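# Build a three-block leaning arch with four arms

## Task

Use the three blocks to make an arch. The two identical leaning blocks must each stand upright on one end (either end), sitting flat on the table, and tilt toward one another. The keystone block must sit centred between them on their slanted tops, touching both with no gap at either contact. All three blocks must lie along one line. Any number of the arms may help. The arch must stand without a robot holding it. At the end, release everything and move the arms away. For reference, the arm feet in the scene frame (metres, heading measured counter-clockwise from +x in degrees) are: arm1 x=+0.65 y=+0.00 z=+0.72 facing +180; arm2 x=+0.00 y=+0.65 z=+0.72 facing -90; arm3 x=-0.65 y=+0.00 z=+0.72 facing +0; arm4 x=+0.00 y=-0.65 z=+0.72 facing +90.

## Robot and tools

ROBOTS. There are four identical arms, arm1 to arm4. Each is a Kinova Gen3 with seven joints, a Robotiq 2F-85 parallel gripper and a wrist camera. The hand reaches roughly 1.0 m from the joint 1 axis. The feet sit on the table top at z=0.72: arm1 at (+0.65, 0) facing -x, arm2 at (0, +0.65) facing -y, arm3 at (-0.65, 0) facing +x, arm4 at (0, -0.65) facing +y. So all four face the table centre.

FRAME. One shared scene frame is used. Its origin is on the floor and +z is up. "hand" means the point between the fingertips (link robotiq_pinch). Its z axis runs out along the fingers, and its y axis is the direction in which the pads close.

execute_actions(actions, cameras). actions is a list that is either empty or holds exactly one object. That object is keyed by arm name ("arm1".."arm4"), and each entry holds only a "joints" object. Inside it, joint names map to ABSOLUTE targets. These are not offsets.
- joint1_rad, joint3_rad, joint5_rad, joint7_rad: radians, -69.115 to 69.115.
- joint2_rad: radians, -2.249 to 2.249.
- joint4_rad: radians, -2.579 to 2.579.
- joint6_rad: radians, -2.099 to 2.099.
- gripper_m: fingertip gap in metres, 0 (closed) to 0.085 (open).
You may name any subset of joints and arms.

JOINT MEANINGS AND SIGNS.
- joint1 swings the whole arm about its vertical foot axis. Positive is clockwise seen from above. At 0 the arm points the way its foot faces.
- joint2 is the shoulder. At 0 the arm stands vertical, and positive leans it forward.
- joint3 twists the upper arm.
- joint4 is the elbow. At 0 it is straight, and with joint3 at 0 positive bends it the same way as positive joint2.
- joint5 twists the forearm.
- joint6 is the wrist bend. At 0 it is straight, and with joint5 at 0 positive bends like positive joint4.
- joint7 rolls the hand. Positive is counter-clockwise viewed from behind the hand.

A joint counts as done within ±0.01 rad, or ±0.003 m for the gripper. Joints in one action start together but may finish at different times, and the hand can sweep a wide path between postures. Speeds and accelerations are capped. After a big move the arm may still be travelling when the result arrives. Any joint or arm you leave out keeps chasing its previous target. One bad key or an out-of-range number rejects the whole call, and then nothing moves. No single action may last longer than 15 s.

cameras: a list drawn from arm1_cam_wrist, arm2_cam_wrist, arm3_cam_wrist, arm4_cam_wrist, or "all". Omitted, null or ["all"] returns every camera, and [] returns none. Images are 504x504. The "pictures" line lists the images in order. Calibration (K, distortion, T_world_to_cam) is given per camera. Wrist camera poses follow the reported joint angles, so they carry a few millimetres and fractions of a degree of error.

wait(seconds): 0 to 10. It commands nothing new and returns the same state and images as an empty action list.

zoom_image(camera, region): region is [x0, y0, x1, y1] in pixels of that camera's most recent full image, with (0,0) at top-left. The region may be at most 504x504.

read_manual(section): returns only licence text ("licences") and moves nothing.

finished_scene(scene): pass the current scene number as an integer. This is final, so only call it once the arch stands by itself and the arms have let go and moved clear.

RESULT LINES. joint_status gives one word per commanded key:
- done: reached, possibly a hair off target. Resending the same target does nothing.
- off_target: stopped away from target and may still be pushing.
- contact_stop or time_out: the old target is dropped and the joint holds where it stopped.
- not_followed: a safety check held back that arm's joint targets. A "joint command not followed" line, usually with a "cause:" line, explains why. The gripper part of the action still runs. The arm may keep retrying the withheld targets until new valid ones arrive or the path clears.
- limit_stop_at_motor_heat: the arm sagged from overheating. Resend the target; the gap alone does not prove contact.
on_its_own lists motion you did not command in this call. A stop on one arm leaves the others moving. A stop reported in one call skips your remaining motion, wait and finish calls from that same reply.

FAULTS AND HAZARDS.
- A torque fault (contact load reaching the limit: 49.1 N m for joints 1-4, 30.9 N m for joints 5-7, held weight included) freezes that arm and its gripper for 10 s. The rest of its commands in that call are dropped.
- MOTOR HOT appears from 60 °C. At 75 °C an OVER-TEMPERATURE FAULT makes that arm brake weakly and sink. Holding loads heats motors, even while you are thinking, and the arm holds its last command in the meantime.
- The Gen3 does not stop on contact; it keeps pressing. Avoid hard pushes, slams, drops and slips.
- A hard press between two arms ends the run. The anti-collision check can react late and ignores gripper-to-other-arm contact, and no line reports arms touching. Keep grippers well apart.
- Knocking a block off the work area ends the scene.
- Loose objects may occasionally be nudged by outside disturbances.

Each tool is called after ">>>" as name(argument=value, ...), one argument or row to a line, values as JSON.

## Session

I'll start by looking at the current state.

>>> execute_actions(
  actions=[],
)

Scene clock: 0.00 s.
Motor temperatures (°C, as the motors report them): arm1=[36 35 31 36 40 43 44] | arm2=[41 36 33 36 42 41 45] | arm3=[34 34 34 33 38 40 42] | arm4=[34 33 34 38 40 40 45]
arm1.joint_positions: joint1_rad=-0.006 joint2_rad=-0.394 joint3_rad=-0.078 joint4_rad=+1.513 joint5_rad=-0.033 joint6_rad=+2.024 joint7_rad=+1.481 gripper_m=+0.085
arm1.joint_status: not commanded
arm1.hand: x=+0.5313 y=+0.0005 z=+1.2996 quat_wxyz=(+0.000, +1.000, -0.002, +0.002) (m; scene frame)
arm2.joint_positions: joint1_rad=-0.007 joint2_rad=-0.395 joint3_rad=-0.076 joint4_rad=+1.512 joint5_rad=-0.031 joint6_rad=+2.023 joint7_rad=+1.481 gripper_m=+0.085
arm2.joint_status: not commanded
arm2.hand: x=+0.0009 y=+0.5243 z=+1.2853 quat_wxyz=(+0.005, -0.702, -0.712, -0.004) (m; scene frame)
arm3.joint_positions: joint1_rad=-0.007 joint2_rad=-0.397 joint3_rad=-0.075 joint4_rad=+1.509 joint5_rad=-0.031 joint6_rad=+2.026 joint7_rad=+1.475 gripper_m=+0.085
arm3.joint_status: not commanded
arm3.hand: x=-0.5360 y=+0.0093 z=+1.3071 quat_wxyz=(-0.005, +0.022, -1.000, +0.004) (m; scene frame)
arm4.joint_positions: joint1_rad=-0.010 joint2_rad=-0.398 joint3_rad=-0.075 joint4_rad=+1.509 joint5_rad=-0.031 joint6_rad=+2.027 joint7_rad=+1.478 gripper_m=+0.085
arm4.joint_status: not commanded
arm4.hand: x=+0.0005 y=-0.5325 z=+1.3119 quat_wxyz=(-0.002, +0.707, -0.707, +0.000) (m; scene frame)
pictures: arm1_cam_wrist, arm2_cam_wrist, arm3_cam_wrist, arm4_cam_wrist
Images, in order (width x height): arm1_cam_wrist 504x504, arm2_cam_wrist 504x504, arm3_cam_wrist 504x504, arm4_cam_wrist 504x504.

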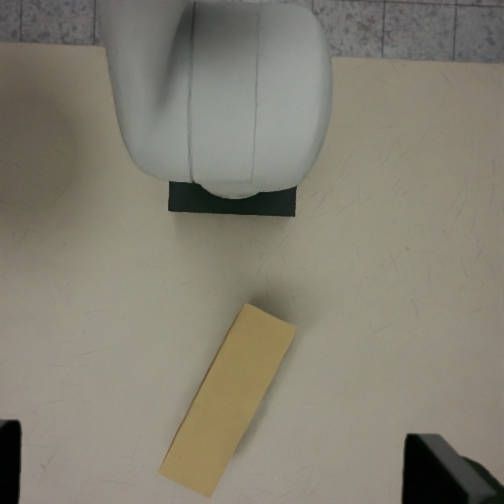

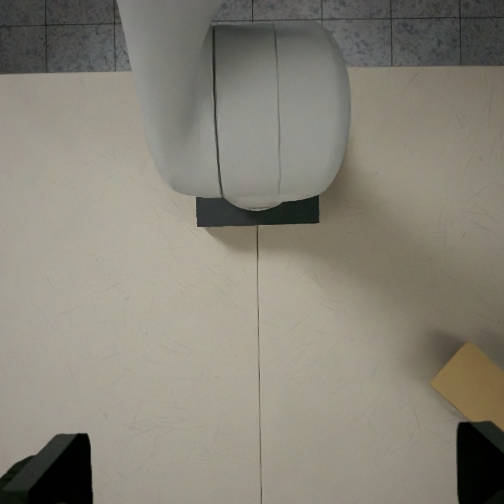

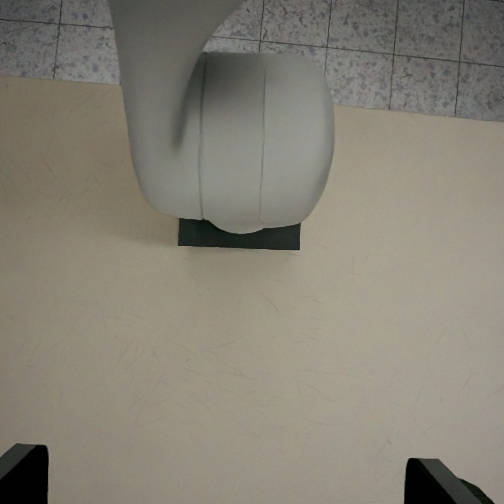

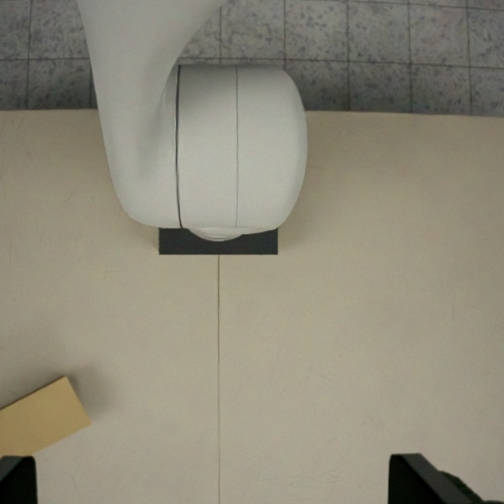

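>>> execute_actions(
  actions=[
    {"arm1": {"joints": {"joint2_rad": 0.1, "joint3_rad": 0.0, "joint4_rad": 1.3, "joint5_rad": 0.0, "joint6_rad": 1.74}}, "arm2": {"joints": {"joint1_rad": -0.88, "joint2_rad": 0.2, "joint3_rad": 0.0, "joint4_rad": 1.2, "joint5_rad": 0.0, "joint6_rad": 1.74}}, "arm4": {"joints": {"joint1_rad": 0.83, "joint2_rad": 0.2, "joint3_rad": 0.0, "joint4_rad": 1.2, "joint5_rad": 0.0, "joint6_rad": 1.74}}},
  ],
  cameras=["arm1_cam_wrist", "arm2_cam_wrist", "arm4_cam_wrist"],
)

Scene clock: 3.13 s.
Motor temperatures (°C, as the motors report them): arm1=[36 35 31 36 40 43 44] | arm2=[41 36 33 36 42 41 45] | arm3=[34 34 34 33 38 40 42] | arm4=[34 33 34 38 40 40 45]
arm1.joint_positions: joint1_rad=-0.006 joint2_rad=+0.100 joint3_rad=+0.000 joint4_rad=+1.300 joint5_rad=+0.000 joint6_rad=+1.740 joint7_rad=+1.481 gripper_m=+0.085
arm1.joint_status: all done
arm1.hand: x=+0.2995 y=+0.0248 z=+1.2459 quat_wxyz=(+0.000, +0.999, -0.045, -0.001) (m; scene frame)
arm2.joint_positions: joint1_rad=-0.880 joint2_rad=+0.200 joint3_rad=+0.000 joint4_rad=+1.200 joint5_rad=+0.000 joint6_rad=+1.740 joint7_rad=+1.481 gripper_m=+0.085
arm2.joint_status: all done
arm2.hand: x=+0.2912 y=+0.3799 z=+1.2231 quat_wxyz=(+0.002, -0.374, -0.927, -0.006) (m; scene frame)
arm3.joint_positions: joint1_rad=-0.007 joint2_rad=-0.397 joint3_rad=-0.075 joint4_rad=+1.509 joint5_rad=-0.031 joint6_rad=+2.026 joint7_rad=+1.475 gripper_m=+0.085
arm3.joint_status: not commanded
arm3.hand: x=-0.5360 y=+0.0093 z=+1.3071 quat_wxyz=(-0.005, +0.022, -1.000, +0.004) (m; scene frame)
arm4.joint_positions: joint1_rad=+0.830 joint2_rad=+0.200 joint3_rad=+0.000 joint4_rad=+1.200 joint5_rad=+0.000 joint6_rad=+1.740 joint7_rad=+1.478 gripper_m=+0.085
arm4.joint_status: all done
arm4.hand: x=+0.3073 y=-0.4045 z=+1.2504 quat_wxyz=(-0.001, +0.318, -0.948, +0.000) (m; scene frame)
pictures: arm1_cam_wrist, arm2_cam_wrist, arm4_cam_wrist
camera_calibration (this result's frames):
arm1_cam_wrist: T_world_to_cam=[[-0.0395391, -0.99917, 0.00983273, 0.019809], [-0.998924, 0.0397643, 0.0238653, 0.322451], [-0.0242365, -0.00887854, -0.999667, 1.4007], [0, 0, 0, 1]] pos_world=[0.356836, 0.0194066, 1.39234]
arm2_cam_wrist: T_world_to_cam=[[0.717048, 0.697016, -0.00338222, -0.460776], [0.69694, -0.716878, 0.0189682, 0.0959407], [0.0107965, -0.0159583, -0.999814, 1.37187], [0, 0, 0, 1]] pos_world=[0.248722, 0.411838, 1.36824]
arm4_cam_wrist: T_world_to_cam=[[-0.611185, 0.789145, 0.0608577, 0.422682], [0.790986, 0.611727, 0.0114579, 0.0444999], [-0.0281864, 0.0551405, -0.998081, 1.42706], [0, 0, 0, 1]] pos_world=[0.263361, -0.439468, 1.39809]
Images, in order (width x height): arm1_cam_wrist 504x504, arm2_cam_wrist 504x504, arm4_cam_wrist 504x504.

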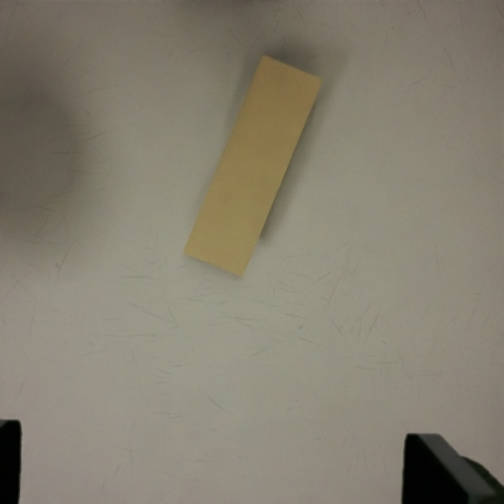

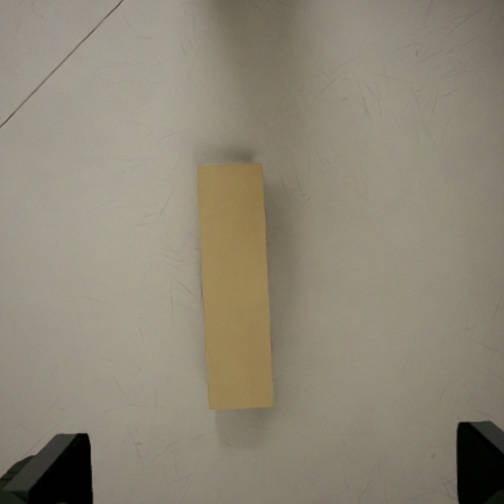

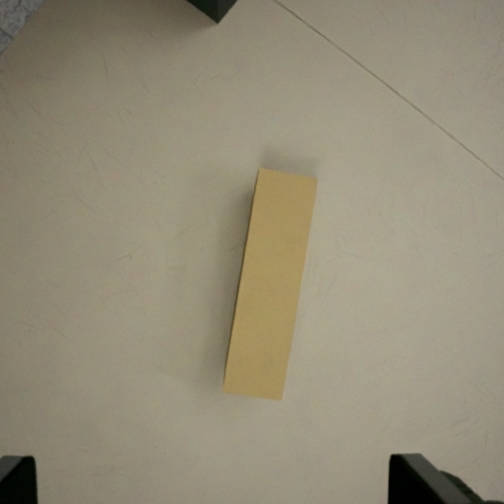

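>>> execute_actions(
  actions=[
    {"arm3": {"joints": {"joint1_rad": -0.40, "joint2_rad": 1.0, "joint3_rad": 0.0, "joint4_rad": 1.9, "joint5_rad": 0.0, "joint6_rad": -0.81}}, "arm4": {"joints": {"joint1_rad": 0.56, "joint2_rad": 0.3, "joint3_rad": 0.0, "joint4_rad": 2.5, "joint5_rad": 0.0, "joint6_rad": -0.5}}},
  ],
  cameras=["arm3_cam_wrist", "arm4_cam_wrist"],
)

Scene clock: 7.47 s.
Motor temperatures (°C, as the motors report them): arm1=[36 35 31 36 40 43 44] | arm2=[41 36 33 36 42 41 45] | arm3=[34 34 34 33 38 40 42] | arm4=[34 33 34 38 40 40 45]
arm1.joint_positions: joint1_rad=-0.006 joint2_rad=+0.100 joint3_rad=+0.000 joint4_rad=+1.300 joint5_rad=+0.000 joint6_rad=+1.740 joint7_rad=+1.481 gripper_m=+0.085
arm1.joint_status: not commanded
arm1.hand: x=+0.2995 y=+0.0248 z=+1.2459 quat_wxyz=(+0.000, +0.999, -0.045, -0.001) (m; scene frame)
arm2.joint_positions: joint1_rad=-0.880 joint2_rad=+0.200 joint3_rad=+0.000 joint4_rad=+1.200 joint5_rad=+0.000 joint6_rad=+1.740 joint7_rad=+1.481 gripper_m=+0.085
arm2.joint_status: not commanded
arm2.hand: x=+0.2913 y=+0.3800 z=+1.2230 quat_wxyz=(+0.002, -0.374, -0.927, -0.006) (m; scene frame)
arm3.joint_positions: joint1_rad=-0.400 joint2_rad=+1.000 joint3_rad=+0.000 joint4_rad=+1.900 joint5_rad=+0.000 joint6_rad=-0.810 joint7_rad=+1.475 gripper_m=+0.085
arm3.joint_status: all done
arm3.hand: x=-0.0120 y=+0.2831 z=+0.8609 quat_wxyz=(-0.486, +0.155, -0.850, -0.132) (m; scene frame)
arm4.joint_positions: joint1_rad=+0.560 joint2_rad=+0.300 joint3_rad=+0.000 joint4_rad=+2.500 joint5_rad=+0.000 joint6_rad=-0.500 joint7_rad=+1.478 gripper_m=+0.085
arm4.joint_status: all done
arm4.hand: x=+0.2663 y=-0.2739 z=+0.9942 quat_wxyz=(-0.348, +0.404, -0.818, -0.214) (m; scene frame)
pictures: arm3_cam_wrist, arm4_cam_wrist
camera_calibration (this result's frames):
arm3_cam_wrist: T_world_to_cam=[[-0.421481, 0.906162, 0.0349865, -0.300425], [0.458598, 0.179705, 0.870284, -0.736964], [0.782331, 0.382853, -0.491306, 0.473028], [0, 0, 0, 1]] pos_world=[-0.158718, 0.22357, 0.88428]
arm4_cam_wrist: T_world_to_cam=[[-0.837995, 0.53616, 0.101476, 0.260892], [0.41871, 0.512544, 0.749654, -0.66195], [0.349924, 0.670695, -0.654005, 0.888878], [0, 0, 0, 1]] pos_world=[0.184752, -0.396767, 1.05109]
Images, in order (width x height): arm3_cam_wrist 504x504, arm4_cam_wrist 504x504.

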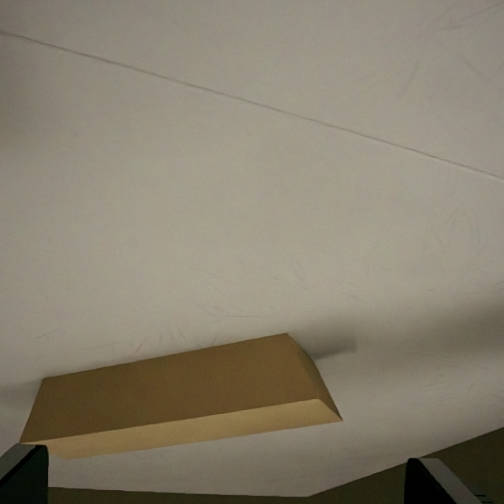

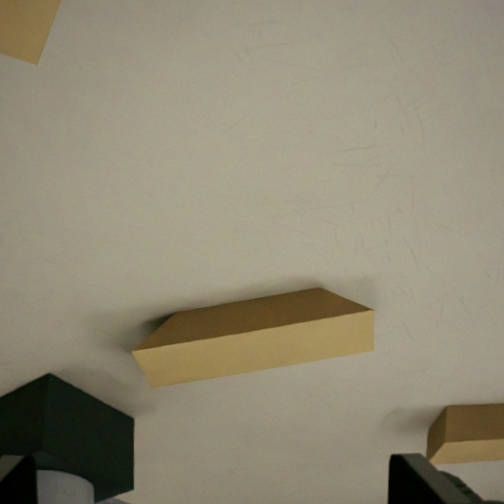

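>>> execute_actions(
  actions=[
    {"arm1": {"joints": {"joint1_rad": -0.0745, "joint2_rad": 0.4157, "joint4_rad": 2.531, "joint6_rad": 0.1949, "joint7_rad": 1.0755}}, "arm2": {"joints": {"joint1_rad": -0.8196, "joint2_rad": 0.5468, "joint4_rad": 2.0441, "joint6_rad": 0.5507, "joint7_rad": 1.5708}}, "arm3": {"joints": {"joint1_rad": 0.0, "joint2_rad": -0.4, "joint4_rad": 2.3, "joint6_rad": 0.5, "joint7_rad": 1.5708}}, "arm4": {"joints": {"joint1_rad": 0.6917, "joint2_rad": 0.6093, "joint4_rad": 2.0572, "joint6_rad": 0.4751, "joint7_rad": 1.197}}},
  ],
)

Scene clock: 13.67 s.
Motor temperatures (°C, as the motors report them): arm1=[36 35 31 36 40 43 44] | arm2=[41 37 33 36 42 41 45] | arm3=[34 34 34 33 38 40 42] | arm4=[34 33 34 38 40 40 45]
arm1.joint_positions: joint1_rad=-0.074 joint2_rad=+0.416 joint3_rad=+0.000 joint4_rad=+2.531 joint5_rad=+0.000 joint6_rad=+0.195 joint7_rad=+1.076 gripper_m=+0.085
arm1.joint_status: all done
arm1.hand: x=+0.4200 y=+0.0090 z=+0.8504 quat_wxyz=(+0.000, +0.977, -0.212, +0.000) (m; scene frame)
arm2.joint_positions: joint1_rad=-0.820 joint2_rad=+0.547 joint3_rad=+0.000 joint4_rad=+2.044 joint5_rad=+0.000 joint6_rad=+0.551 joint7_rad=+1.571 gripper_m=+0.085
arm2.joint_status: all done
arm2.hand: x=+0.2670 y=+0.3751 z=+0.8486 quat_wxyz=(+0.002, -0.360, -0.933, -0.006) (m; scene frame)
arm3.joint_positions: joint1_rad=+0.000 joint2_rad=-0.400 joint3_rad=+0.000 joint4_rad=+2.300 joint5_rad=+0.000 joint6_rad=+0.500 joint7_rad=+1.571 gripper_m=+0.085
arm3.joint_status: all done
arm3.hand: x=-0.3101 y=-0.0044 z=+1.1494 quat_wxyz=(-0.366, +0.025, -0.930, -0.005) (m; scene frame)
arm4.joint_positions: joint1_rad=+0.692 joint2_rad=+0.609 joint3_rad=+0.000 joint4_rad=+2.057 joint5_rad=+0.000 joint6_rad=+0.475 joint7_rad=+1.197 gripper_m=+0.085
arm4.joint_status: all done
arm4.hand: x=+0.2644 y=-0.3716 z=+0.8501 quat_wxyz=(+0.000, +0.250, -0.968, +0.000) (m; scene frame)
pictures: arm1_cam_wrist, arm2_cam_wrist, arm3_cam_wrist, arm4_cam_wrist
camera_calibration (this result's frames):
arm1_cam_wrist: T_world_to_cam=[[-0.367349, -0.930034, 0.00960321, 0.149899], [-0.929766, 0.367474, 0.022334, 0.422239], [-0.0243003, -0.000724372, -0.999704, 1.00809], [0, 0, 0, 1]] pos_world=[0.472145, -0.0150206, 0.996923]
arm2_cam_wrist: T_world_to_cam=[[0.6958, 0.718228, -0.00331452, -0.443599], [0.718161, -0.695654, 0.0176086, 0.103971], [0.0103412, -0.0146324, -0.999839, 0.997354], [0, 0, 0, 1]] pos_world=[0.223675, 0.405527, 0.993893]
arm3_cam_wrist: T_world_to_cam=[[-0.0923978, 0.995114, -0.034802, 0.00706115], [0.726835, 0.0912944, 0.680718, -0.498984], [0.680569, 0.0376015, -0.731719, 1.20123], [0, 0, 0, 1]] pos_world=[-0.454186, -0.00664013, 1.21887]
arm4_cam_wrist: T_world_to_cam=[[-0.492567, 0.868152, 0.0607471, 0.392996], [0.870011, 0.492935, 0.00981819, -0.000738353], [-0.0214207, 0.0576867, -0.998105, 1.02365], [0, 0, 0, 1]] pos_world=[0.216147, -0.399868, 0.997848]
Images, in order (width x height): arm1_cam_wrist 504x504, arm2_cam_wrist 504x504, arm3_cam_wrist 504x504, arm4_cam_wrist 504x504.

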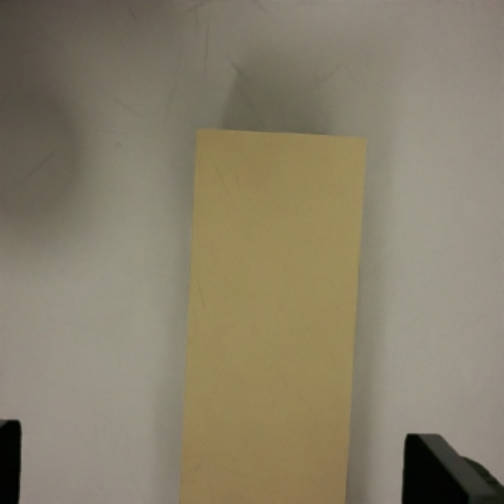

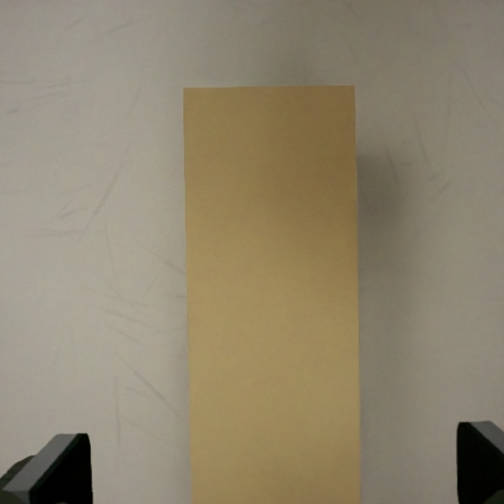

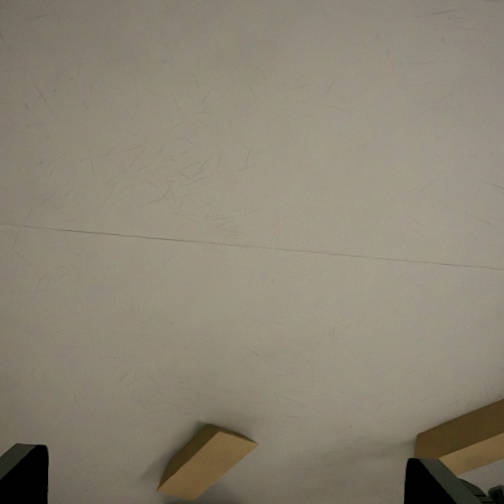

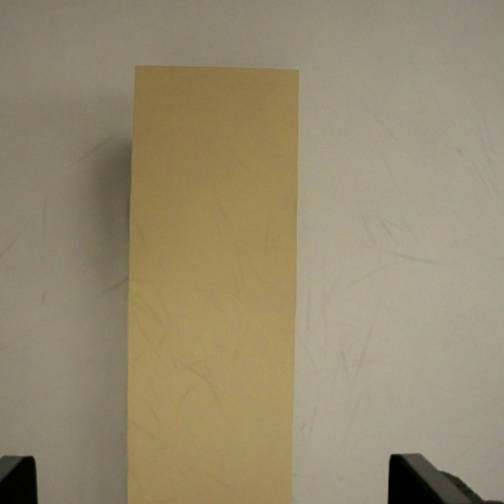

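>>> execute_actions(
  actions=[
    {"arm1": {"joints": {"joint1_rad": -0.121, "joint2_rad": 0.8652, "joint4_rad": 2.5651, "joint6_rad": -0.2887, "joint7_rad": 1.029}}, "arm2": {"joints": {"joint2_rad": 0.7896, "joint4_rad": 2.0798, "joint6_rad": 0.2722}}, "arm4": {"joints": {"joint2_rad": 0.859, "joint4_rad": 2.071, "joint6_rad": 0.2116}}},
  ],
  cameras=[],
)

>>> execute_actions(
  actions=[
    {"arm1": {"joints": {"gripper_m": 0.04}}, "arm2": {"joints": {"gripper_m": 0.04}}, "arm4": {"joints": {"gripper_m": 0.04}}},
  ],
  cameras=[],
)

Scene clock: 16.07 s.
Motor temperatures (°C, as the motors report them): arm1=[36 35 31 36 40 43 44] | arm2=[41 37 33 36 42 41 45] | arm3=[34 34 34 33 38 40 42] | arm4=[34 33 34 38 40 40 45]
arm1.joint_positions: joint1_rad=-0.121 joint2_rad=+0.865 joint3_rad=+0.000 joint4_rad=+2.565 joint5_rad=+0.000 joint6_rad=-0.289 joint7_rad=+1.029 gripper_m=+0.085
arm1.joint_status: all done
arm1.hand: x=+0.4198 y=-0.0018 z=+0.7454 quat_wxyz=(+0.000, +0.977, -0.212, +0.000) (m; scene frame)
arm2.joint_positions: joint1_rad=-0.820 joint2_rad=+0.790 joint3_rad=+0.000 joint4_rad=+2.080 joint5_rad=+0.000 joint6_rad=+0.272 joint7_rad=+1.571 gripper_m=+0.085
arm2.joint_status: all done
arm2.hand: x=+0.2670 y=+0.3764 z=+0.7506 quat_wxyz=(+0.002, -0.360, -0.933, -0.006) (m; scene frame)
arm3.joint_positions: joint1_rad=+0.000 joint2_rad=-0.400 joint3_rad=+0.000 joint4_rad=+2.300 joint5_rad=+0.000 joint6_rad=+0.500 joint7_rad=+1.571 gripper_m=+0.085
arm3.joint_status: not commanded
arm3.hand: x=-0.3101 y=-0.0044 z=+1.1495 quat_wxyz=(-0.366, +0.025, -0.930, -0.005) (m; scene frame)
arm4.joint_positions: joint1_rad=+0.692 joint2_rad=+0.859 joint3_rad=+0.000 joint4_rad=+2.071 joint5_rad=+0.000 joint6_rad=+0.212 joint7_rad=+1.197 gripper_m=+0.085
arm4.joint_status: all done
arm4.hand: x=+0.2644 y=-0.3716 z=+0.7520 quat_wxyz=(+0.000, +0.250, -0.968, +0.000) (m; scene frame)
pictures: none
No camera images: the call's "cameras" was empty. Leave "cameras" out to get every camera's image.

Scene clock: 16.90 s.
Motor temperatures (°C, as the motors report them): arm1=[36 35 31 36 40 43 44] | arm2=[41 37 33 36 42 41 45] | arm3=[34 34 34 33 38 40 42] | arm4=[34 33 34 38 40 40 45]
arm1.joint_positions: joint1_rad=-0.121 joint2_rad=+0.862 joint3_rad=+0.000 joint4_rad=+2.566 joint5_rad=+0.000 joint6_rad=-0.289 joint7_rad=+1.029 gripper_m=+0.058
arm1.joint_status: gripper_m off_target (ended at +0.058, target +0.040)
arm1.hand: x=+0.4196 y=-0.0020 z=+0.7462 quat_wxyz=(+0.000, +0.977, -0.211, -0.001) (m; scene frame)
arm2.joint_positions: joint1_rad=-0.820 joint2_rad=+0.788 joint3_rad=+0.000 joint4_rad=+2.080 joint5_rad=+0.000 joint6_rad=+0.273 joint7_rad=+1.571 gripper_m=+0.057
arm2.joint_status: gripper_m off_target (ended at +0.057, target +0.040)
arm2.hand: x=+0.2674 y=+0.3764 z=+0.7513 quat_wxyz=(+0.002, -0.360, -0.933, -0.006) (m; scene frame)
arm3.joint_positions: joint1_rad=+0.000 joint2_rad=-0.400 joint3_rad=+0.000 joint4_rad=+2.300 joint5_rad=+0.000 joint6_rad=+0.500 joint7_rad=+1.571 gripper_m=+0.085
arm3.joint_status: not commanded
arm3.hand: x=-0.3101 y=-0.0044 z=+1.1495 quat_wxyz=(-0.366, +0.025, -0.930, -0.005) (m; scene frame)
arm4.joint_positions: joint1_rad=+0.692 joint2_rad=+0.857 joint3_rad=+0.000 joint4_rad=+2.071 joint5_rad=+0.000 joint6_rad=+0.212 joint7_rad=+1.197 gripper_m=+0.057
arm4.joint_status: gripper_m off_target (ended at +0.057, target +0.040)
arm4.hand: x=+0.2648 y=-0.3717 z=+0.7527 quat_wxyz=(+0.000, +0.250, -0.968, +0.000) (m; scene frame)
pictures: none
No camera images: the call's "cameras" was empty. Leave "cameras" out to get every camera's image.

>>> execute_actions(
  actions=[
    {"arm1": {"joints": {"joint2_rad": 0.0748, "joint4_rad": 2.3798, "joint6_rad": 0.687}}, "arm2": {"joints": {"joint2_rad": 0.3493, "joint4_rad": 1.9271, "joint6_rad": 0.8652}}, "arm4": {"joints": {"joint2_rad": 0.3968, "joint4_rad": 1.9607, "joint6_rad": 0.7841, "joint7_rad": 1.5708}}},
  ],
  cameras=[],
)

Scene clock: 19.97 s.
Motor temperatures (°C, as the motors report them): arm1=[36 35 31 36 40 43 44] | arm2=[41 37 33 36 42 41 45] | arm3=[34 34 34 33 38 40 42] | arm4=[34 33 34 38 40 40 45]
arm1.joint_positions: joint1_rad=-0.121 joint2_rad=+0.076 joint3_rad=+0.000 joint4_rad=+2.380 joint5_rad=+0.000 joint6_rad=+0.687 joint7_rad=+1.029 gripper_m=+0.058
arm1.joint_status: all done
arm1.hand: x=+0.4202 y=-0.0018 z=+0.9501 quat_wxyz=(+0.000, +0.977, -0.212, +0.001) (m; scene frame)
arm2.joint_positions: joint1_rad=-0.820 joint2_rad=+0.351 joint3_rad=+0.000 joint4_rad=+1.928 joint5_rad=+0.000 joint6_rad=+0.865 joint7_rad=+1.571 gripper_m=+0.057
arm2.joint_status: all done
arm2.hand: x=+0.2663 y=+0.3743 z=+0.9476 quat_wxyz=(+0.004, -0.360, -0.933, -0.007) (m; scene frame)
arm3.joint_positions: joint1_rad=+0.000 joint2_rad=-0.400 joint3_rad=+0.000 joint4_rad=+2.300 joint5_rad=+0.000 joint6_rad=+0.500 joint7_rad=+1.571 gripper_m=+0.085
arm3.joint_status: not commanded
arm3.hand: x=-0.3101 y=-0.0044 z=+1.1495 quat_wxyz=(-0.366, +0.025, -0.930, -0.005) (m; scene frame)
arm4.joint_positions: joint1_rad=+0.692 joint2_rad=+0.399 joint3_rad=+0.000 joint4_rad=+1.962 joint5_rad=+0.000 joint6_rad=+0.784 joint7_rad=+1.571 gripper_m=+0.057
arm4.joint_status: all done
arm4.hand: x=+0.2639 y=-0.3722 z=+0.9492 quat_wxyz=(+0.001, +0.426, -0.905, +0.001) (m; scene frame)
pictures: none
No camera images: the call's "cameras" was empty. Leave "cameras" out to get every camera's image.

>>> execute_actions(
  actions=[
    {"arm1": {"joints": {"joint1_rad": -0.0407, "joint2_rad": 0.9347, "joint4_rad": 0.5515, "joint6_rad": 1.6554, "joint7_rad": -0.011}}, "arm2": {"joints": {"joint1_rad": -0.03, "joint2_rad": 1.1104, "joint4_rad": 2.4872, "joint6_rad": -1.6777}}, "arm4": {"joints": {"joint1_rad": -0.03, "joint2_rad": 1.1309, "joint4_rad": 2.4272, "joint6_rad": -1.6382}}},
  ],
  cameras=["arm3_cam_wrist", "arm1_cam_wrist"],
)

Scene clock: 23.40 s.
Motor temperatures (°C, as the motors report them): arm1=[36 35 31 36 40 43 44] | arm2=[41 37 33 36 42 41 45] | arm3=[34 34 34 33 38 40 42] | arm4=[34 33 34 38 40 40 45]
arm1.joint_positions: joint1_rad=-0.041 joint2_rad=+0.936 joint3_rad=+0.000 joint4_rad=+0.552 joint5_rad=+0.000 joint6_rad=+1.655 joint7_rad=-0.011 gripper_m=+0.058
arm1.joint_status: all done
arm1.hand: x=+0.0000 y=+0.0022 z=+1.0489 quat_wxyz=(-0.001, +0.715, -0.699, +0.001) (m; scene frame)
arm2.joint_positions: joint1_rad=-0.030 joint2_rad=+1.113 joint3_rad=+0.000 joint4_rad=+2.488 joint5_rad=+0.000 joint6_rad=-1.675 joint7_rad=+1.571 gripper_m=+0.057
arm2.joint_status: all done
arm2.hand: x=-0.0016 y=+0.1205 z=+0.8609 quat_wxyz=(-0.409, -0.570, -0.596, +0.391) (m; scene frame)
arm3.joint_positions: joint1_rad=+0.000 joint2_rad=-0.400 joint3_rad=+0.000 joint4_rad=+2.300 joint5_rad=+0.000 joint6_rad=+0.500 joint7_rad=+1.571 gripper_m=+0.085
arm3.joint_status: not commanded
arm3.hand: x=-0.3101 y=-0.0044 z=+1.1495 quat_wxyz=(-0.366, +0.025, -0.930, -0.005) (m; scene frame)
arm4.joint_positions: joint1_rad=-0.030 joint2_rad=+1.133 joint3_rad=+0.000 joint4_rad=+2.428 joint5_rad=+0.000 joint6_rad=-1.636 joint7_rad=+1.571 gripper_m=+0.057
arm4.joint_status: all done
arm4.hand: x=+0.0084 y=-0.1065 z=+0.8789 quat_wxyz=(-0.398, +0.589, -0.571, -0.410) (m; scene frame)
pictures: arm1_cam_wrist, arm3_cam_wrist
camera_calibration (this result's frames):
arm1_cam_wrist: T_world_to_cam=[[-0.997212, -0.074307, 0.00686185, -0.0116156], [-0.0741352, 0.996992, 0.0225886, 0.0281556], [-0.0085197, 0.0220169, -0.999721, 1.19629], [0, 0, 0, 1]] pos_world=[0.000696102, -0.0552726, 1.1954]
arm3_cam_wrist: T_world_to_cam=[[-0.0923149, 0.995121, -0.0348103, 0.00712387], [0.726693, 0.0912312, 0.680878, -0.499249], [0.680732, 0.0375587, -0.731569, 1.20117], [0, 0, 0, 1]] pos_world=[-0.454218, -0.00665659, 1.21892]
Images, in order (width x height): arm1_cam_wrist 504x504, arm3_cam_wrist 504x504.

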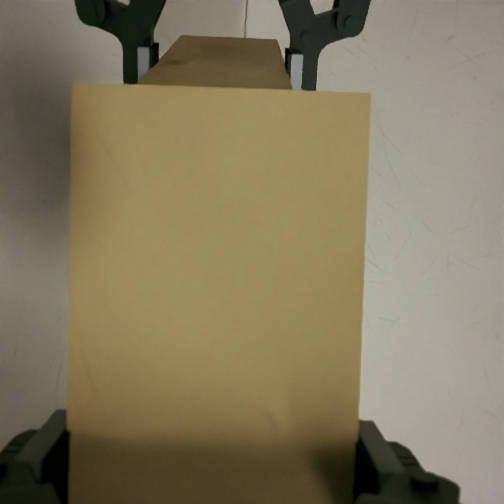

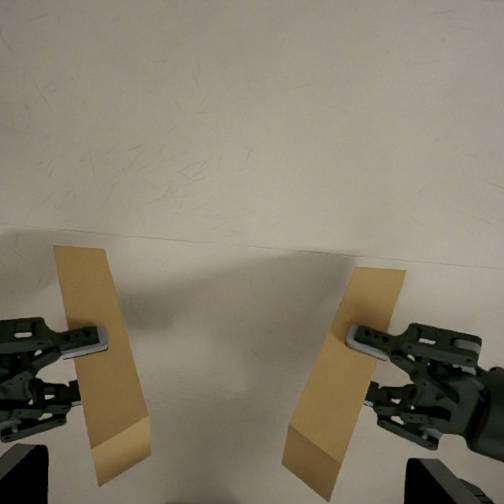

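>>> execute_actions(
  actions=[
    {"arm2": {"joints": {"joint2_rad": 1.2625, "joint4_rad": 2.398, "joint6_rad": -1.7406}}, "arm4": {"joints": {"joint2_rad": 1.3059, "joint4_rad": 2.3516, "joint6_rad": -1.7376}}, "arm3": {"joints": {"joint6_rad": 0.72}}},
  ],
  cameras=["arm3_cam_wrist"],
)

Scene clock: 26.73 s.
Motor temperatures (°C, as the motors report them): arm1=[36 35 31 36 40 43 44] | arm2=[41 37 33 36 42 41 45] | arm3=[34 34 34 33 38 40 42] | arm4=[34 33 34 38 40 40 45]
arm1.joint_positions: joint1_rad=-0.041 joint2_rad=+0.936 joint3_rad=+0.000 joint4_rad=+0.552 joint5_rad=+0.000 joint6_rad=+1.655 joint7_rad=-0.011 gripper_m=+0.058
arm1.joint_status: not commanded
arm1.hand: x=+0.0000 y=+0.0022 z=+1.0488 quat_wxyz=(-0.001, +0.715, -0.699, +0.001) (m; scene frame)
arm2.joint_positions: joint1_rad=-0.030 joint2_rad=+1.261 joint3_rad=+0.000 joint4_rad=+2.399 joint5_rad=+0.000 joint6_rad=-1.742 joint7_rad=+1.571 gripper_m=+0.057
arm2.joint_status: all done
arm2.hand: x=-0.0012 y=+0.1133 z=+0.8141 quat_wxyz=(-0.411, -0.569, -0.594, +0.393) (m; scene frame)
arm3.joint_positions: joint1_rad=+0.000 joint2_rad=-0.400 joint3_rad=+0.000 joint4_rad=+2.300 joint5_rad=+0.000 joint6_rad=+0.720 joint7_rad=+1.571 gripper_m=+0.085
arm3.joint_status: all done
arm3.hand: x=-0.3648 y=-0.0076 z=+1.1087 quat_wxyz=(-0.262, +0.026, -0.965, -0.003) (m; scene frame)
arm4.joint_positions: joint1_rad=-0.030 joint2_rad=+1.292 joint3_rad=+0.000 joint4_rad=+2.355 joint5_rad=+0.000 joint6_rad=-1.747 joint7_rad=+1.571 gripper_m=+0.057
arm4.joint_status: joint2_rad time_out (moved +0.158 of +0.173); the others done
arm4.hand: x=+0.0083 y=-0.1045 z=+0.8360 quat_wxyz=(-0.405, +0.584, -0.566, -0.417) (m; scene frame)
pictures: arm3_cam_wrist
camera_calibration (this result's frames):
arm3_cam_wrist: T_world_to_cam=[[-0.0970669, 0.99496, -0.02517, -0.00863681], [0.857675, 0.0964504, 0.505066, -0.188657], [0.504948, 0.0274375, -0.862714, 1.28992], [0, 0, 0, 1]] pos_world=[-0.490372, -0.00860278, 1.2079]
Images, in order (width x height): arm3_cam_wrist 504x504.

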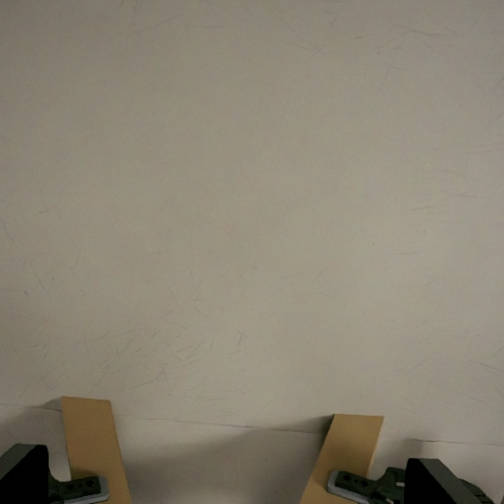

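>>> execute_actions(
  actions=[
    {"arm3": {"joints": {"joint6_rad": 0.3}}},
  ],
  cameras=["arm3_cam_wrist"],
)

Scene clock: 27.77 s.
Motor temperatures (°C, as the motors report them): arm1=[36 35 31 36 40 43 44] | arm2=[41 37 33 36 42 41 45] | arm3=[34 34 34 33 38 40 42] | arm4=[34 33 34 38 40 40 45]
arm1.joint_positions: joint1_rad=-0.041 joint2_rad=+0.936 joint3_rad=+0.000 joint4_rad=+0.552 joint5_rad=+0.000 joint6_rad=+1.655 joint7_rad=-0.011 gripper_m=+0.058
arm1.joint_status: not commanded
arm1.hand: x=+0.0000 y=+0.0022 z=+1.0488 quat_wxyz=(-0.001, +0.715, -0.699, +0.001) (m; scene frame)
arm2.joint_positions: joint1_rad=-0.030 joint2_rad=+1.261 joint3_rad=+0.000 joint4_rad=+2.399 joint5_rad=+0.000 joint6_rad=-1.742 joint7_rad=+1.571 gripper_m=+0.057
arm2.joint_status: not commanded
arm2.hand: x=-0.0012 y=+0.1133 z=+0.8141 quat_wxyz=(-0.411, -0.569, -0.594, +0.393) (m; scene frame)
arm3.joint_positions: joint1_rad=+0.000 joint2_rad=-0.400 joint3_rad=+0.000 joint4_rad=+2.300 joint5_rad=+0.000 joint6_rad=+0.300 joint7_rad=+1.571 gripper_m=+0.085
arm3.joint_status: all done
arm3.hand: x=-0.2691 y=-0.0019 z=+1.1961 quat_wxyz=(-0.457, +0.025, -0.889, -0.008) (m; scene frame)
arm4.joint_positions: joint1_rad=-0.030 joint2_rad=+1.292 joint3_rad=+0.000 joint4_rad=+2.355 joint5_rad=+0.000 joint6_rad=-1.747 joint7_rad=+1.571 gripper_m=+0.057
arm4.joint_status: not commanded
arm4.hand: x=+0.0083 y=-0.1045 z=+0.8360 quat_wxyz=(-0.405, +0.584, -0.566, -0.417) (m; scene frame)
pictures: arm3_cam_wrist
camera_calibration (this result's frames):
arm3_cam_wrist: T_world_to_cam=[[-0.0862661, 0.995366, -0.0424846, 0.0208543], [0.576909, 0.0846749, 0.812408, -0.758681], [0.812241, 0.0455735, -0.58154, 1.06328], [0, 0, 0, 1]] pos_world=[-0.424151, -0.00497384, 1.23558]
Images, in order (width x height): arm3_cam_wrist 504x504.

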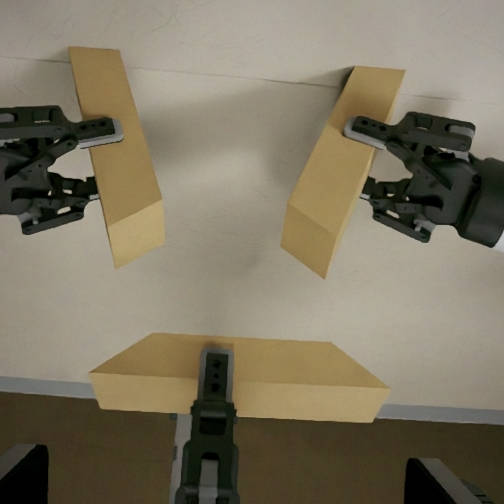

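>>> execute_actions(
  actions=[
    {"arm1": {"joints": {"joint2_rad": 0.9533, "joint4_rad": 0.8492, "joint6_rad": 1.3391}}},
  ],
  cameras=["arm3_cam_wrist"],
)

Scene clock: 29.70 s.
Motor temperatures (°C, as the motors report them): arm1=[36 36 31 36 40 43 44] | arm2=[41 37 33 36 42 41 45] | arm3=[34 34 34 33 38 40 42] | arm4=[34 33 34 38 40 40 45]
arm1.joint_positions: joint1_rad=-0.043 joint2_rad=+0.951 joint3_rad=-0.001 joint4_rad=+0.848 joint5_rad=-0.001 joint6_rad=+1.340 joint7_rad=-0.011 gripper_m=+0.058
arm1.joint_status: all done
arm1.hand: x=+0.0019 y=+0.0001 z=+0.9471 quat_wxyz=(+0.002, +0.716, -0.698, +0.000) (m; scene frame)
arm2.joint_positions: joint1_rad=-0.030 joint2_rad=+1.261 joint3_rad=+0.000 joint4_rad=+2.400 joint5_rad=+0.000 joint6_rad=-1.742 joint7_rad=+1.571 gripper_m=+0.057
arm2.joint_status: not commanded
arm2.hand: x=-0.0012 y=+0.1135 z=+0.8141 quat_wxyz=(-0.411, -0.569, -0.594, +0.393) (m; scene frame)
arm3.joint_positions: joint1_rad=+0.000 joint2_rad=-0.400 joint3_rad=+0.000 joint4_rad=+2.300 joint5_rad=+0.000 joint6_rad=+0.300 joint7_rad=+1.571 gripper_m=+0.085
arm3.joint_status: not commanded
arm3.hand: x=-0.2691 y=-0.0019 z=+1.1961 quat_wxyz=(-0.457, +0.025, -0.889, -0.008) (m; scene frame)
arm4.joint_positions: joint1_rad=-0.030 joint2_rad=+1.292 joint3_rad=+0.000 joint4_rad=+2.355 joint5_rad=+0.000 joint6_rad=-1.747 joint7_rad=+1.571 gripper_m=+0.057
arm4.joint_status: not commanded
arm4.hand: x=+0.0083 y=-0.1045 z=+0.8360 quat_wxyz=(-0.405, +0.584, -0.566, -0.417) (m; scene frame)
pictures: arm3_cam_wrist
camera_calibration (this result's frames):
arm3_cam_wrist: T_world_to_cam=[[-0.086264, 0.995366, -0.0424838, 0.0208546], [0.576917, 0.0846735, 0.812402, -0.758668], [0.812235, 0.0455714, -0.581548, 1.06329], [0, 0, 0, 1]] pos_world=[-0.42415, -0.00497428, 1.23558]
Images, in order (width x height): arm3_cam_wrist 504x504.

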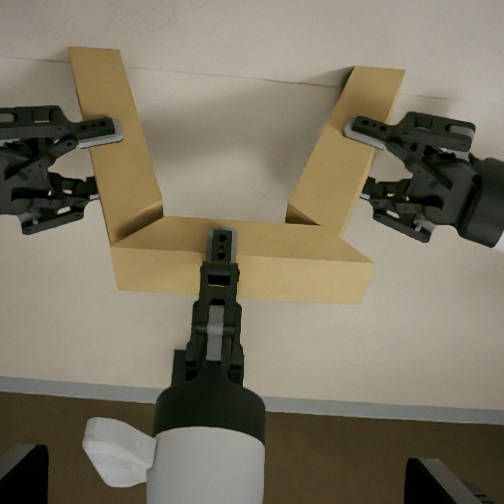

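>>> zoom_image(
  camera="arm3_cam_wrist",
  region=[60, 30, 420, 320],
)

Region (60, 30, 420, 320) of arm3_cam_wrist's 504x504 image, scaled by 1.400; it fills the top 406 rows of this view, and the rest is white.

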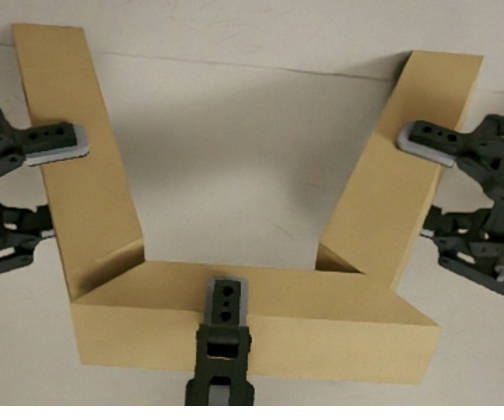

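>>> execute_actions(
  actions=[
    {"arm1": {"joints": {"joint2_rad": 0.945, "joint4_rad": 0.8275, "joint6_rad": 1.3691}}, "arm2": {"joints": {"joint2_rad": 1.3057, "joint4_rad": 2.4576, "joint6_rad": -1.8434}}},
  ],
  cameras=["arm3_cam_wrist"],
)

Scene clock: 31.03 s.
Motor temperatures (°C, as the motors report them): arm1=[36 36 31 36 40 43 44] | arm2=[41 37 33 36 42 41 45] | arm3=[34 34 34 34 38 40 42] | arm4=[34 33 34 38 40 40 45]
arm1.joint_positions: joint1_rad=-0.041 joint2_rad=+0.947 joint3_rad=+0.000 joint4_rad=+0.828 joint5_rad=+0.000 joint6_rad=+1.369 joint7_rad=-0.011 gripper_m=+0.058
arm1.joint_status: all done
arm1.hand: x=+0.0030 y=+0.0023 z=+0.9558 quat_wxyz=(-0.001, +0.715, -0.699, +0.001) (m; scene frame)
arm2.joint_positions: joint1_rad=-0.030 joint2_rad=+1.305 joint3_rad=+0.000 joint4_rad=+2.457 joint5_rad=+0.000 joint6_rad=-1.844 joint7_rad=+1.571 gripper_m=+0.057
arm2.joint_status: all done
arm2.hand: x=-0.0022 y=+0.1349 z=+0.8142 quat_wxyz=(-0.411, -0.569, -0.594, +0.393) (m; scene frame)
arm3.joint_positions: joint1_rad=+0.000 joint2_rad=-0.400 joint3_rad=+0.000 joint4_rad=+2.300 joint5_rad=+0.000 joint6_rad=+0.300 joint7_rad=+1.571 gripper_m=+0.085
arm3.joint_status: not commanded
arm3.hand: x=-0.2691 y=-0.0019 z=+1.1961 quat_wxyz=(-0.457, +0.025, -0.889, -0.008) (m; scene frame)
arm4.joint_positions: joint1_rad=-0.030 joint2_rad=+1.292 joint3_rad=+0.000 joint4_rad=+2.355 joint5_rad=+0.000 joint6_rad=-1.747 joint7_rad=+1.571 gripper_m=+0.057
arm4.joint_status: not commanded
arm4.hand: x=+0.0083 y=-0.1045 z=+0.8360 quat_wxyz=(-0.405, +0.584, -0.566, -0.417) (m; scene frame)
pictures: arm3_cam_wrist
camera_calibration (this result's frames):
arm3_cam_wrist: T_world_to_cam=[[-0.0862642, 0.995366, -0.0424841, 0.0208548], [0.576917, 0.0846738, 0.812402, -0.758668], [0.812235, 0.0455714, -0.581548, 1.06329], [0, 0, 0, 1]] pos_world=[-0.42415, -0.00497428, 1.23558]
Images, in order (width x height): arm3_cam_wrist 504x504.

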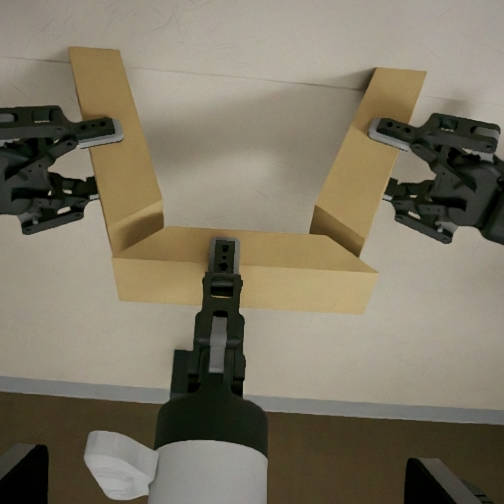

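>>> execute_actions(
  actions=[
    {"arm1": {"joints": {"joint2_rad": 0.9554, "joint4_rad": 0.8544, "joint6_rad": 1.3318}}},
  ],
  cameras=["arm3_cam_wrist"],
)

>>> zoom_image(
  camera="arm3_cam_wrist",
  region=[80, 150, 420, 320],
)

Scene clock: 31.93 s.
Motor temperatures (°C, as the motors report them): arm1=[36 36 31 36 40 43 44] | arm2=[41 37 33 36 42 41 45] | arm3=[34 34 34 34 38 40 42] | arm4=[34 33 34 38 40 40 45]
arm1.joint_positions: joint1_rad=-0.041 joint2_rad=+0.957 joint3_rad=+0.000 joint4_rad=+0.855 joint5_rad=+0.000 joint6_rad=+1.332 joint7_rad=-0.011 gripper_m=+0.058
arm1.joint_status: all done
arm1.hand: x=+0.0030 y=+0.0023 z=+0.9408 quat_wxyz=(-0.001, +0.715, -0.699, +0.001) (m; scene frame)
arm2.joint_positions: joint1_rad=-0.030 joint2_rad=+1.305 joint3_rad=+0.000 joint4_rad=+2.457 joint5_rad=+0.000 joint6_rad=-1.844 joint7_rad=+1.571 gripper_m=+0.057
arm2.joint_status: not commanded
arm2.hand: x=-0.0022 y=+0.1349 z=+0.8142 quat_wxyz=(-0.411, -0.569, -0.594, +0.393) (m; scene frame)
arm3.joint_positions: joint1_rad=+0.000 joint2_rad=-0.400 joint3_rad=+0.000 joint4_rad=+2.300 joint5_rad=+0.000 joint6_rad=+0.300 joint7_rad=+1.571 gripper_m=+0.085
arm3.joint_status: not commanded
arm3.hand: x=-0.2691 y=-0.0019 z=+1.1961 quat_wxyz=(-0.457, +0.025, -0.889, -0.008) (m; scene frame)
arm4.joint_positions: joint1_rad=-0.030 joint2_rad=+1.292 joint3_rad=+0.000 joint4_rad=+2.355 joint5_rad=+0.000 joint6_rad=-1.747 joint7_rad=+1.571 gripper_m=+0.057
arm4.joint_status: not commanded
arm4.hand: x=+0.0083 y=-0.1045 z=+0.8360 quat_wxyz=(-0.405, +0.584, -0.566, -0.417) (m; scene frame)
pictures: arm3_cam_wrist
camera_calibration (this result's frames):
arm3_cam_wrist: T_world_to_cam=[[-0.0862643, 0.995366, -0.0424841, 0.0208548], [0.576917, 0.0846738, 0.812402, -0.758668], [0.812235, 0.0455715, -0.581548, 1.06329], [0, 0, 0, 1]] pos_world=[-0.42415, -0.00497427, 1.23558]
Images, in order (width x height): arm3_cam_wrist 504x504.

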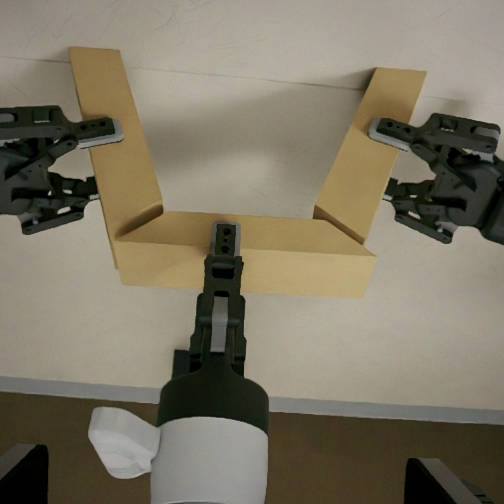

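Region (80, 150, 420, 320) of arm3_cam_wrist's 504x504 image, scaled by 1.482.

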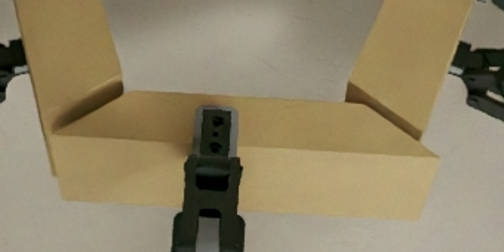

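>>> execute_actions(
  actions=[
    {"arm1": {"joints": {"joint1_rad": -0.047, "joint2_rad": 0.96, "joint4_rad": 0.8643, "joint6_rad": 1.3173, "joint7_rad": -0.005}}},
  ],
  cameras=["arm3_cam_wrist"],
)

>>> zoom_image(
  camera="arm3_cam_wrist",
  region=[80, 150, 420, 320],
)

Scene clock: 32.60 s.
Motor temperatures (°C, as the motors report them): arm1=[36 36 31 36 40 43 44] | arm2=[41 37 33 36 42 41 45] | arm3=[34 34 34 34 38 40 42] | arm4=[34 33 34 38 40 40 45]
arm1.joint_positions: joint1_rad=-0.047 joint2_rad=+0.962 joint3_rad=+0.000 joint4_rad=+0.865 joint5_rad=+0.000 joint6_rad=+1.317 joint7_rad=-0.005 gripper_m=+0.058
arm1.joint_status: all done
arm1.hand: x=+0.0030 y=-0.0018 z=+0.9348 quat_wxyz=(-0.001, +0.720, -0.694, +0.001) (m; scene frame)
arm2.joint_positions: joint1_rad=-0.030 joint2_rad=+1.305 joint3_rad=+0.000 joint4_rad=+2.457 joint5_rad=+0.000 joint6_rad=-1.844 joint7_rad=+1.571 gripper_m=+0.057
arm2.joint_status: not commanded
arm2.hand: x=-0.0022 y=+0.1349 z=+0.8142 quat_wxyz=(-0.411, -0.569, -0.594, +0.393) (m; scene frame)
arm3.joint_positions: joint1_rad=+0.000 joint2_rad=-0.400 joint3_rad=+0.000 joint4_rad=+2.300 joint5_rad=+0.000 joint6_rad=+0.300 joint7_rad=+1.571 gripper_m=+0.085
arm3.joint_status: not commanded
arm3.hand: x=-0.2691 y=-0.0019 z=+1.1961 quat_wxyz=(-0.457, +0.025, -0.889, -0.008) (m; scene frame)
arm4.joint_positions: joint1_rad=-0.030 joint2_rad=+1.292 joint3_rad=+0.000 joint4_rad=+2.355 joint5_rad=+0.000 joint6_rad=-1.747 joint7_rad=+1.571 gripper_m=+0.057
arm4.joint_status: not commanded
arm4.hand: x=+0.0083 y=-0.1045 z=+0.8360 quat_wxyz=(-0.405, +0.584, -0.566, -0.417) (m; scene frame)
pictures: arm3_cam_wrist
camera_calibration (this result's frames):
arm3_cam_wrist: T_world_to_cam=[[-0.0862642, 0.995366, -0.0424839, 0.0208545], [0.576917, 0.0846736, 0.812402, -0.758668], [0.812235, 0.0455715, -0.581548, 1.06329], [0, 0, 0, 1]] pos_world=[-0.42415, -0.00497425, 1.23558]
Images, in order (width x height): arm3_cam_wrist 504x504.

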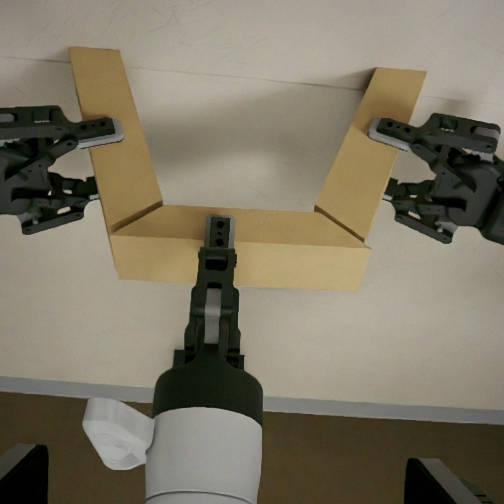

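Region (80, 150, 420, 320) of arm3_cam_wrist's 504x504 image, scaled by 1.482.

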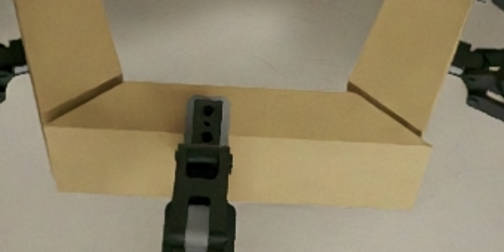

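>>> execute_actions(
  actions=[
    {"arm1": {"joints": {"joint2_rad": 0.9632, "joint4_rad": 0.8706, "joint6_rad": 1.3078}}},
  ],
  cameras=[],
)

>>> execute_actions(
  actions=[
    {"arm1": {"joints": {"gripper_m": 0.085}}},
  ],
  cameras=["arm3_cam_wrist"],
)

>>> zoom_image(
  camera="arm3_cam_wrist",
  region=[80, 150, 420, 320],
)

Scene clock: 36.90 s.
Motor temperatures (°C, as the motors report them): arm1=[36 36 31 36 40 43 44] | arm2=[41 37 33 36 42 41 45] | arm3=[34 34 34 34 38 40 42] | arm4=[34 33 34 38 40 40 45]
arm1.joint_positions: joint1_rad=-0.047 joint2_rad=+0.965 joint3_rad=+0.000 joint4_rad=+0.871 joint5_rad=+0.000 joint6_rad=+1.308 joint7_rad=-0.005 gripper_m=+0.058
arm1.joint_status: all done
arm1.hand: x=+0.0030 y=-0.0018 z=+0.9308 quat_wxyz=(-0.001, +0.720, -0.694, +0.001) (m; scene frame)
arm2.joint_positions: joint1_rad=-0.030 joint2_rad=+1.305 joint3_rad=+0.000 joint4_rad=+2.457 joint5_rad=+0.000 joint6_rad=-1.844 joint7_rad=+1.571 gripper_m=+0.057
arm2.joint_status: not commanded
arm2.hand: x=-0.0022 y=+0.1349 z=+0.8142 quat_wxyz=(-0.411, -0.569, -0.594, +0.393) (m; scene frame)
arm3.joint_positions: joint1_rad=+0.000 joint2_rad=-0.400 joint3_rad=+0.000 joint4_rad=+2.300 joint5_rad=+0.000 joint6_rad=+0.300 joint7_rad=+1.571 gripper_m=+0.085
arm3.joint_status: not commanded
arm3.hand: x=-0.2691 y=-0.0019 z=+1.1961 quat_wxyz=(-0.457, +0.025, -0.889, -0.008) (m; scene frame)
arm4.joint_positions: joint1_rad=-0.030 joint2_rad=+1.292 joint3_rad=+0.000 joint4_rad=+2.355 joint5_rad=+0.000 joint6_rad=-1.747 joint7_rad=+1.571 gripper_m=+0.057
arm4.joint_status: not commanded
arm4.hand: x=+0.0083 y=-0.1045 z=+0.8360 quat_wxyz=(-0.405, +0.584, -0.566, -0.417) (m; scene frame)
pictures: none
No camera images: the call's "cameras" was empty. Leave "cameras" out to get every camera's image.

Scene clock: 37.87 s.
Motor temperatures (°C, as the motors report them): arm1=[36 36 31 36 40 43 44] | arm2=[41 37 33 36 42 41 45] | arm3=[34 34 34 34 38 40 42] | arm4=[34 33 34 38 40 40 45]
arm1.joint_positions: joint1_rad=-0.047 joint2_rad=+0.963 joint3_rad=+0.000 joint4_rad=+0.871 joint5_rad=+0.000 joint6_rad=+1.308 joint7_rad=-0.005 gripper_m=+0.085
arm1.joint_status: all done
arm1.hand: x=+0.0025 y=-0.0018 z=+0.9321 quat_wxyz=(+0.000, +0.720, -0.694, +0.000) (m; scene frame)
arm2.joint_positions: joint1_rad=-0.030 joint2_rad=+1.305 joint3_rad=+0.000 joint4_rad=+2.457 joint5_rad=+0.000 joint6_rad=-1.844 joint7_rad=+1.571 gripper_m=+0.057
arm2.joint_status: not commanded
arm2.hand: x=-0.0022 y=+0.1350 z=+0.8141 quat_wxyz=(-0.411, -0.569, -0.594, +0.393) (m; scene frame)
arm3.joint_positions: joint1_rad=+0.000 joint2_rad=-0.400 joint3_rad=+0.000 joint4_rad=+2.300 joint5_rad=+0.000 joint6_rad=+0.300 joint7_rad=+1.571 gripper_m=+0.085
arm3.joint_status: not commanded
arm3.hand: x=-0.2691 y=-0.0019 z=+1.1961 quat_wxyz=(-0.457, +0.025, -0.889, -0.008) (m; scene frame)
arm4.joint_positions: joint1_rad=-0.030 joint2_rad=+1.292 joint3_rad=+0.000 joint4_rad=+2.355 joint5_rad=+0.000 joint6_rad=-1.747 joint7_rad=+1.571 gripper_m=+0.057
arm4.joint_status: not commanded
arm4.hand: x=+0.0083 y=-0.1045 z=+0.8360 quat_wxyz=(-0.405, +0.584, -0.566, -0.417) (m; scene frame)
pictures: arm3_cam_wrist
camera_calibration (this result's frames):
arm3_cam_wrist: T_world_to_cam=[[-0.0862644, 0.995366, -0.042484, 0.0208545], [0.576917, 0.0846739, 0.812402, -0.758669], [0.812235, 0.0455717, -0.581548, 1.06329], [0, 0, 0, 1]] pos_world=[-0.42415, -0.00497421, 1.23558]
Images, in order (width x height): arm3_cam_wrist 504x504.

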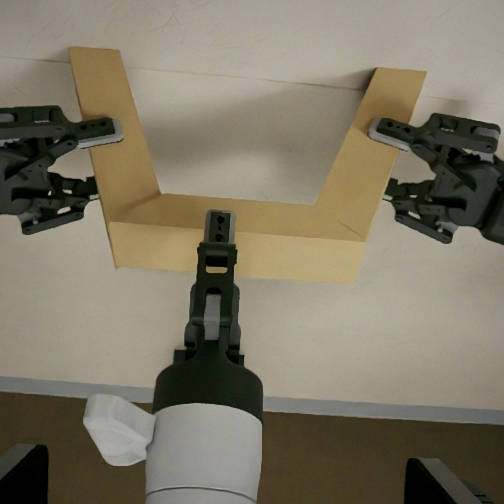

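Region (80, 150, 420, 320) of arm3_cam_wrist's 504x504 image, scaled by 1.482.

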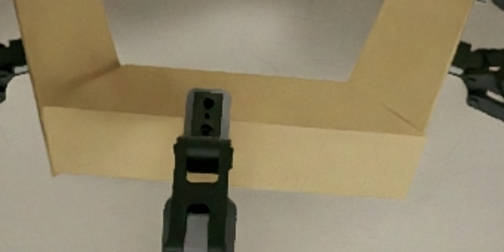

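>>> execute_actions(
  actions=[
    {"arm1": {"joints": {"joint2_rad": 0.9347, "joint4_rad": 0.5515, "joint6_rad": 1.6554}}, "arm2": {"joints": {"gripper_m": 0.085}}, "arm4": {"joints": {"gripper_m": 0.085}}},
  ],
  cameras=["arm3_cam_wrist"],
)

Scene clock: 43.07 s.
Motor temperatures (°C, as the motors report them): arm1=[36 36 31 36 40 43 44] | arm2=[41 37 33 36 42 41 45] | arm3=[34 34 34 34 38 40 42] | arm4=[34 33 34 38 40 41 45]
arm1.joint_positions: joint1_rad=-0.047 joint2_rad=+0.935 joint3_rad=+0.000 joint4_rad=+0.552 joint5_rad=+0.000 joint6_rad=+1.655 joint7_rad=-0.005 gripper_m=+0.085
arm1.joint_status: all done
arm1.hand: x=-0.0003 y=-0.0019 z=+1.0502 quat_wxyz=(+0.000, +0.720, -0.694, +0.000) (m; scene frame)
arm2.joint_positions: joint1_rad=-0.030 joint2_rad=+1.306 joint3_rad=+0.000 joint4_rad=+2.458 joint5_rad=+0.000 joint6_rad=-1.843 joint7_rad=+1.571 gripper_m=+0.085
arm2.joint_status: all done
arm2.hand: x=-0.0022 y=+0.1355 z=+0.8133 quat_wxyz=(-0.411, -0.569, -0.594, +0.392) (m; scene frame)
arm3.joint_positions: joint1_rad=+0.000 joint2_rad=-0.400 joint3_rad=+0.000 joint4_rad=+2.300 joint5_rad=+0.000 joint6_rad=+0.300 joint7_rad=+1.571 gripper_m=+0.085
arm3.joint_status: not commanded
arm3.hand: x=-0.2691 y=-0.0019 z=+1.1961 quat_wxyz=(-0.457, +0.025, -0.889, -0.008) (m; scene frame)
arm4.joint_positions: joint1_rad=-0.030 joint2_rad=+1.293 joint3_rad=+0.000 joint4_rad=+2.355 joint5_rad=+0.000 joint6_rad=-1.746 joint7_rad=+1.571 gripper_m=+0.085
arm4.joint_status: all done
arm4.hand: x=+0.0084 y=-0.1048 z=+0.8352 quat_wxyz=(-0.405, +0.584, -0.567, -0.417) (m; scene frame)
pictures: arm3_cam_wrist
camera_calibration (this result's frames):
arm3_cam_wrist: T_world_to_cam=[[-0.0862643, 0.995366, -0.042484, 0.0208547], [0.576917, 0.0846738, 0.812402, -0.758668], [0.812235, 0.0455715, -0.581548, 1.06329], [0, 0, 0, 1]] pos_world=[-0.42415, -0.00497426, 1.23558]
Images, in order (width x height): arm3_cam_wrist 504x504.

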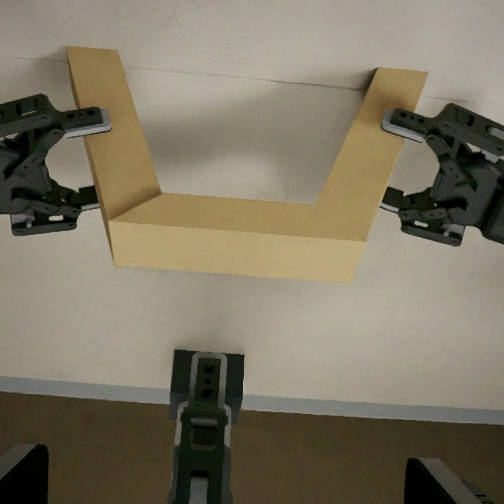

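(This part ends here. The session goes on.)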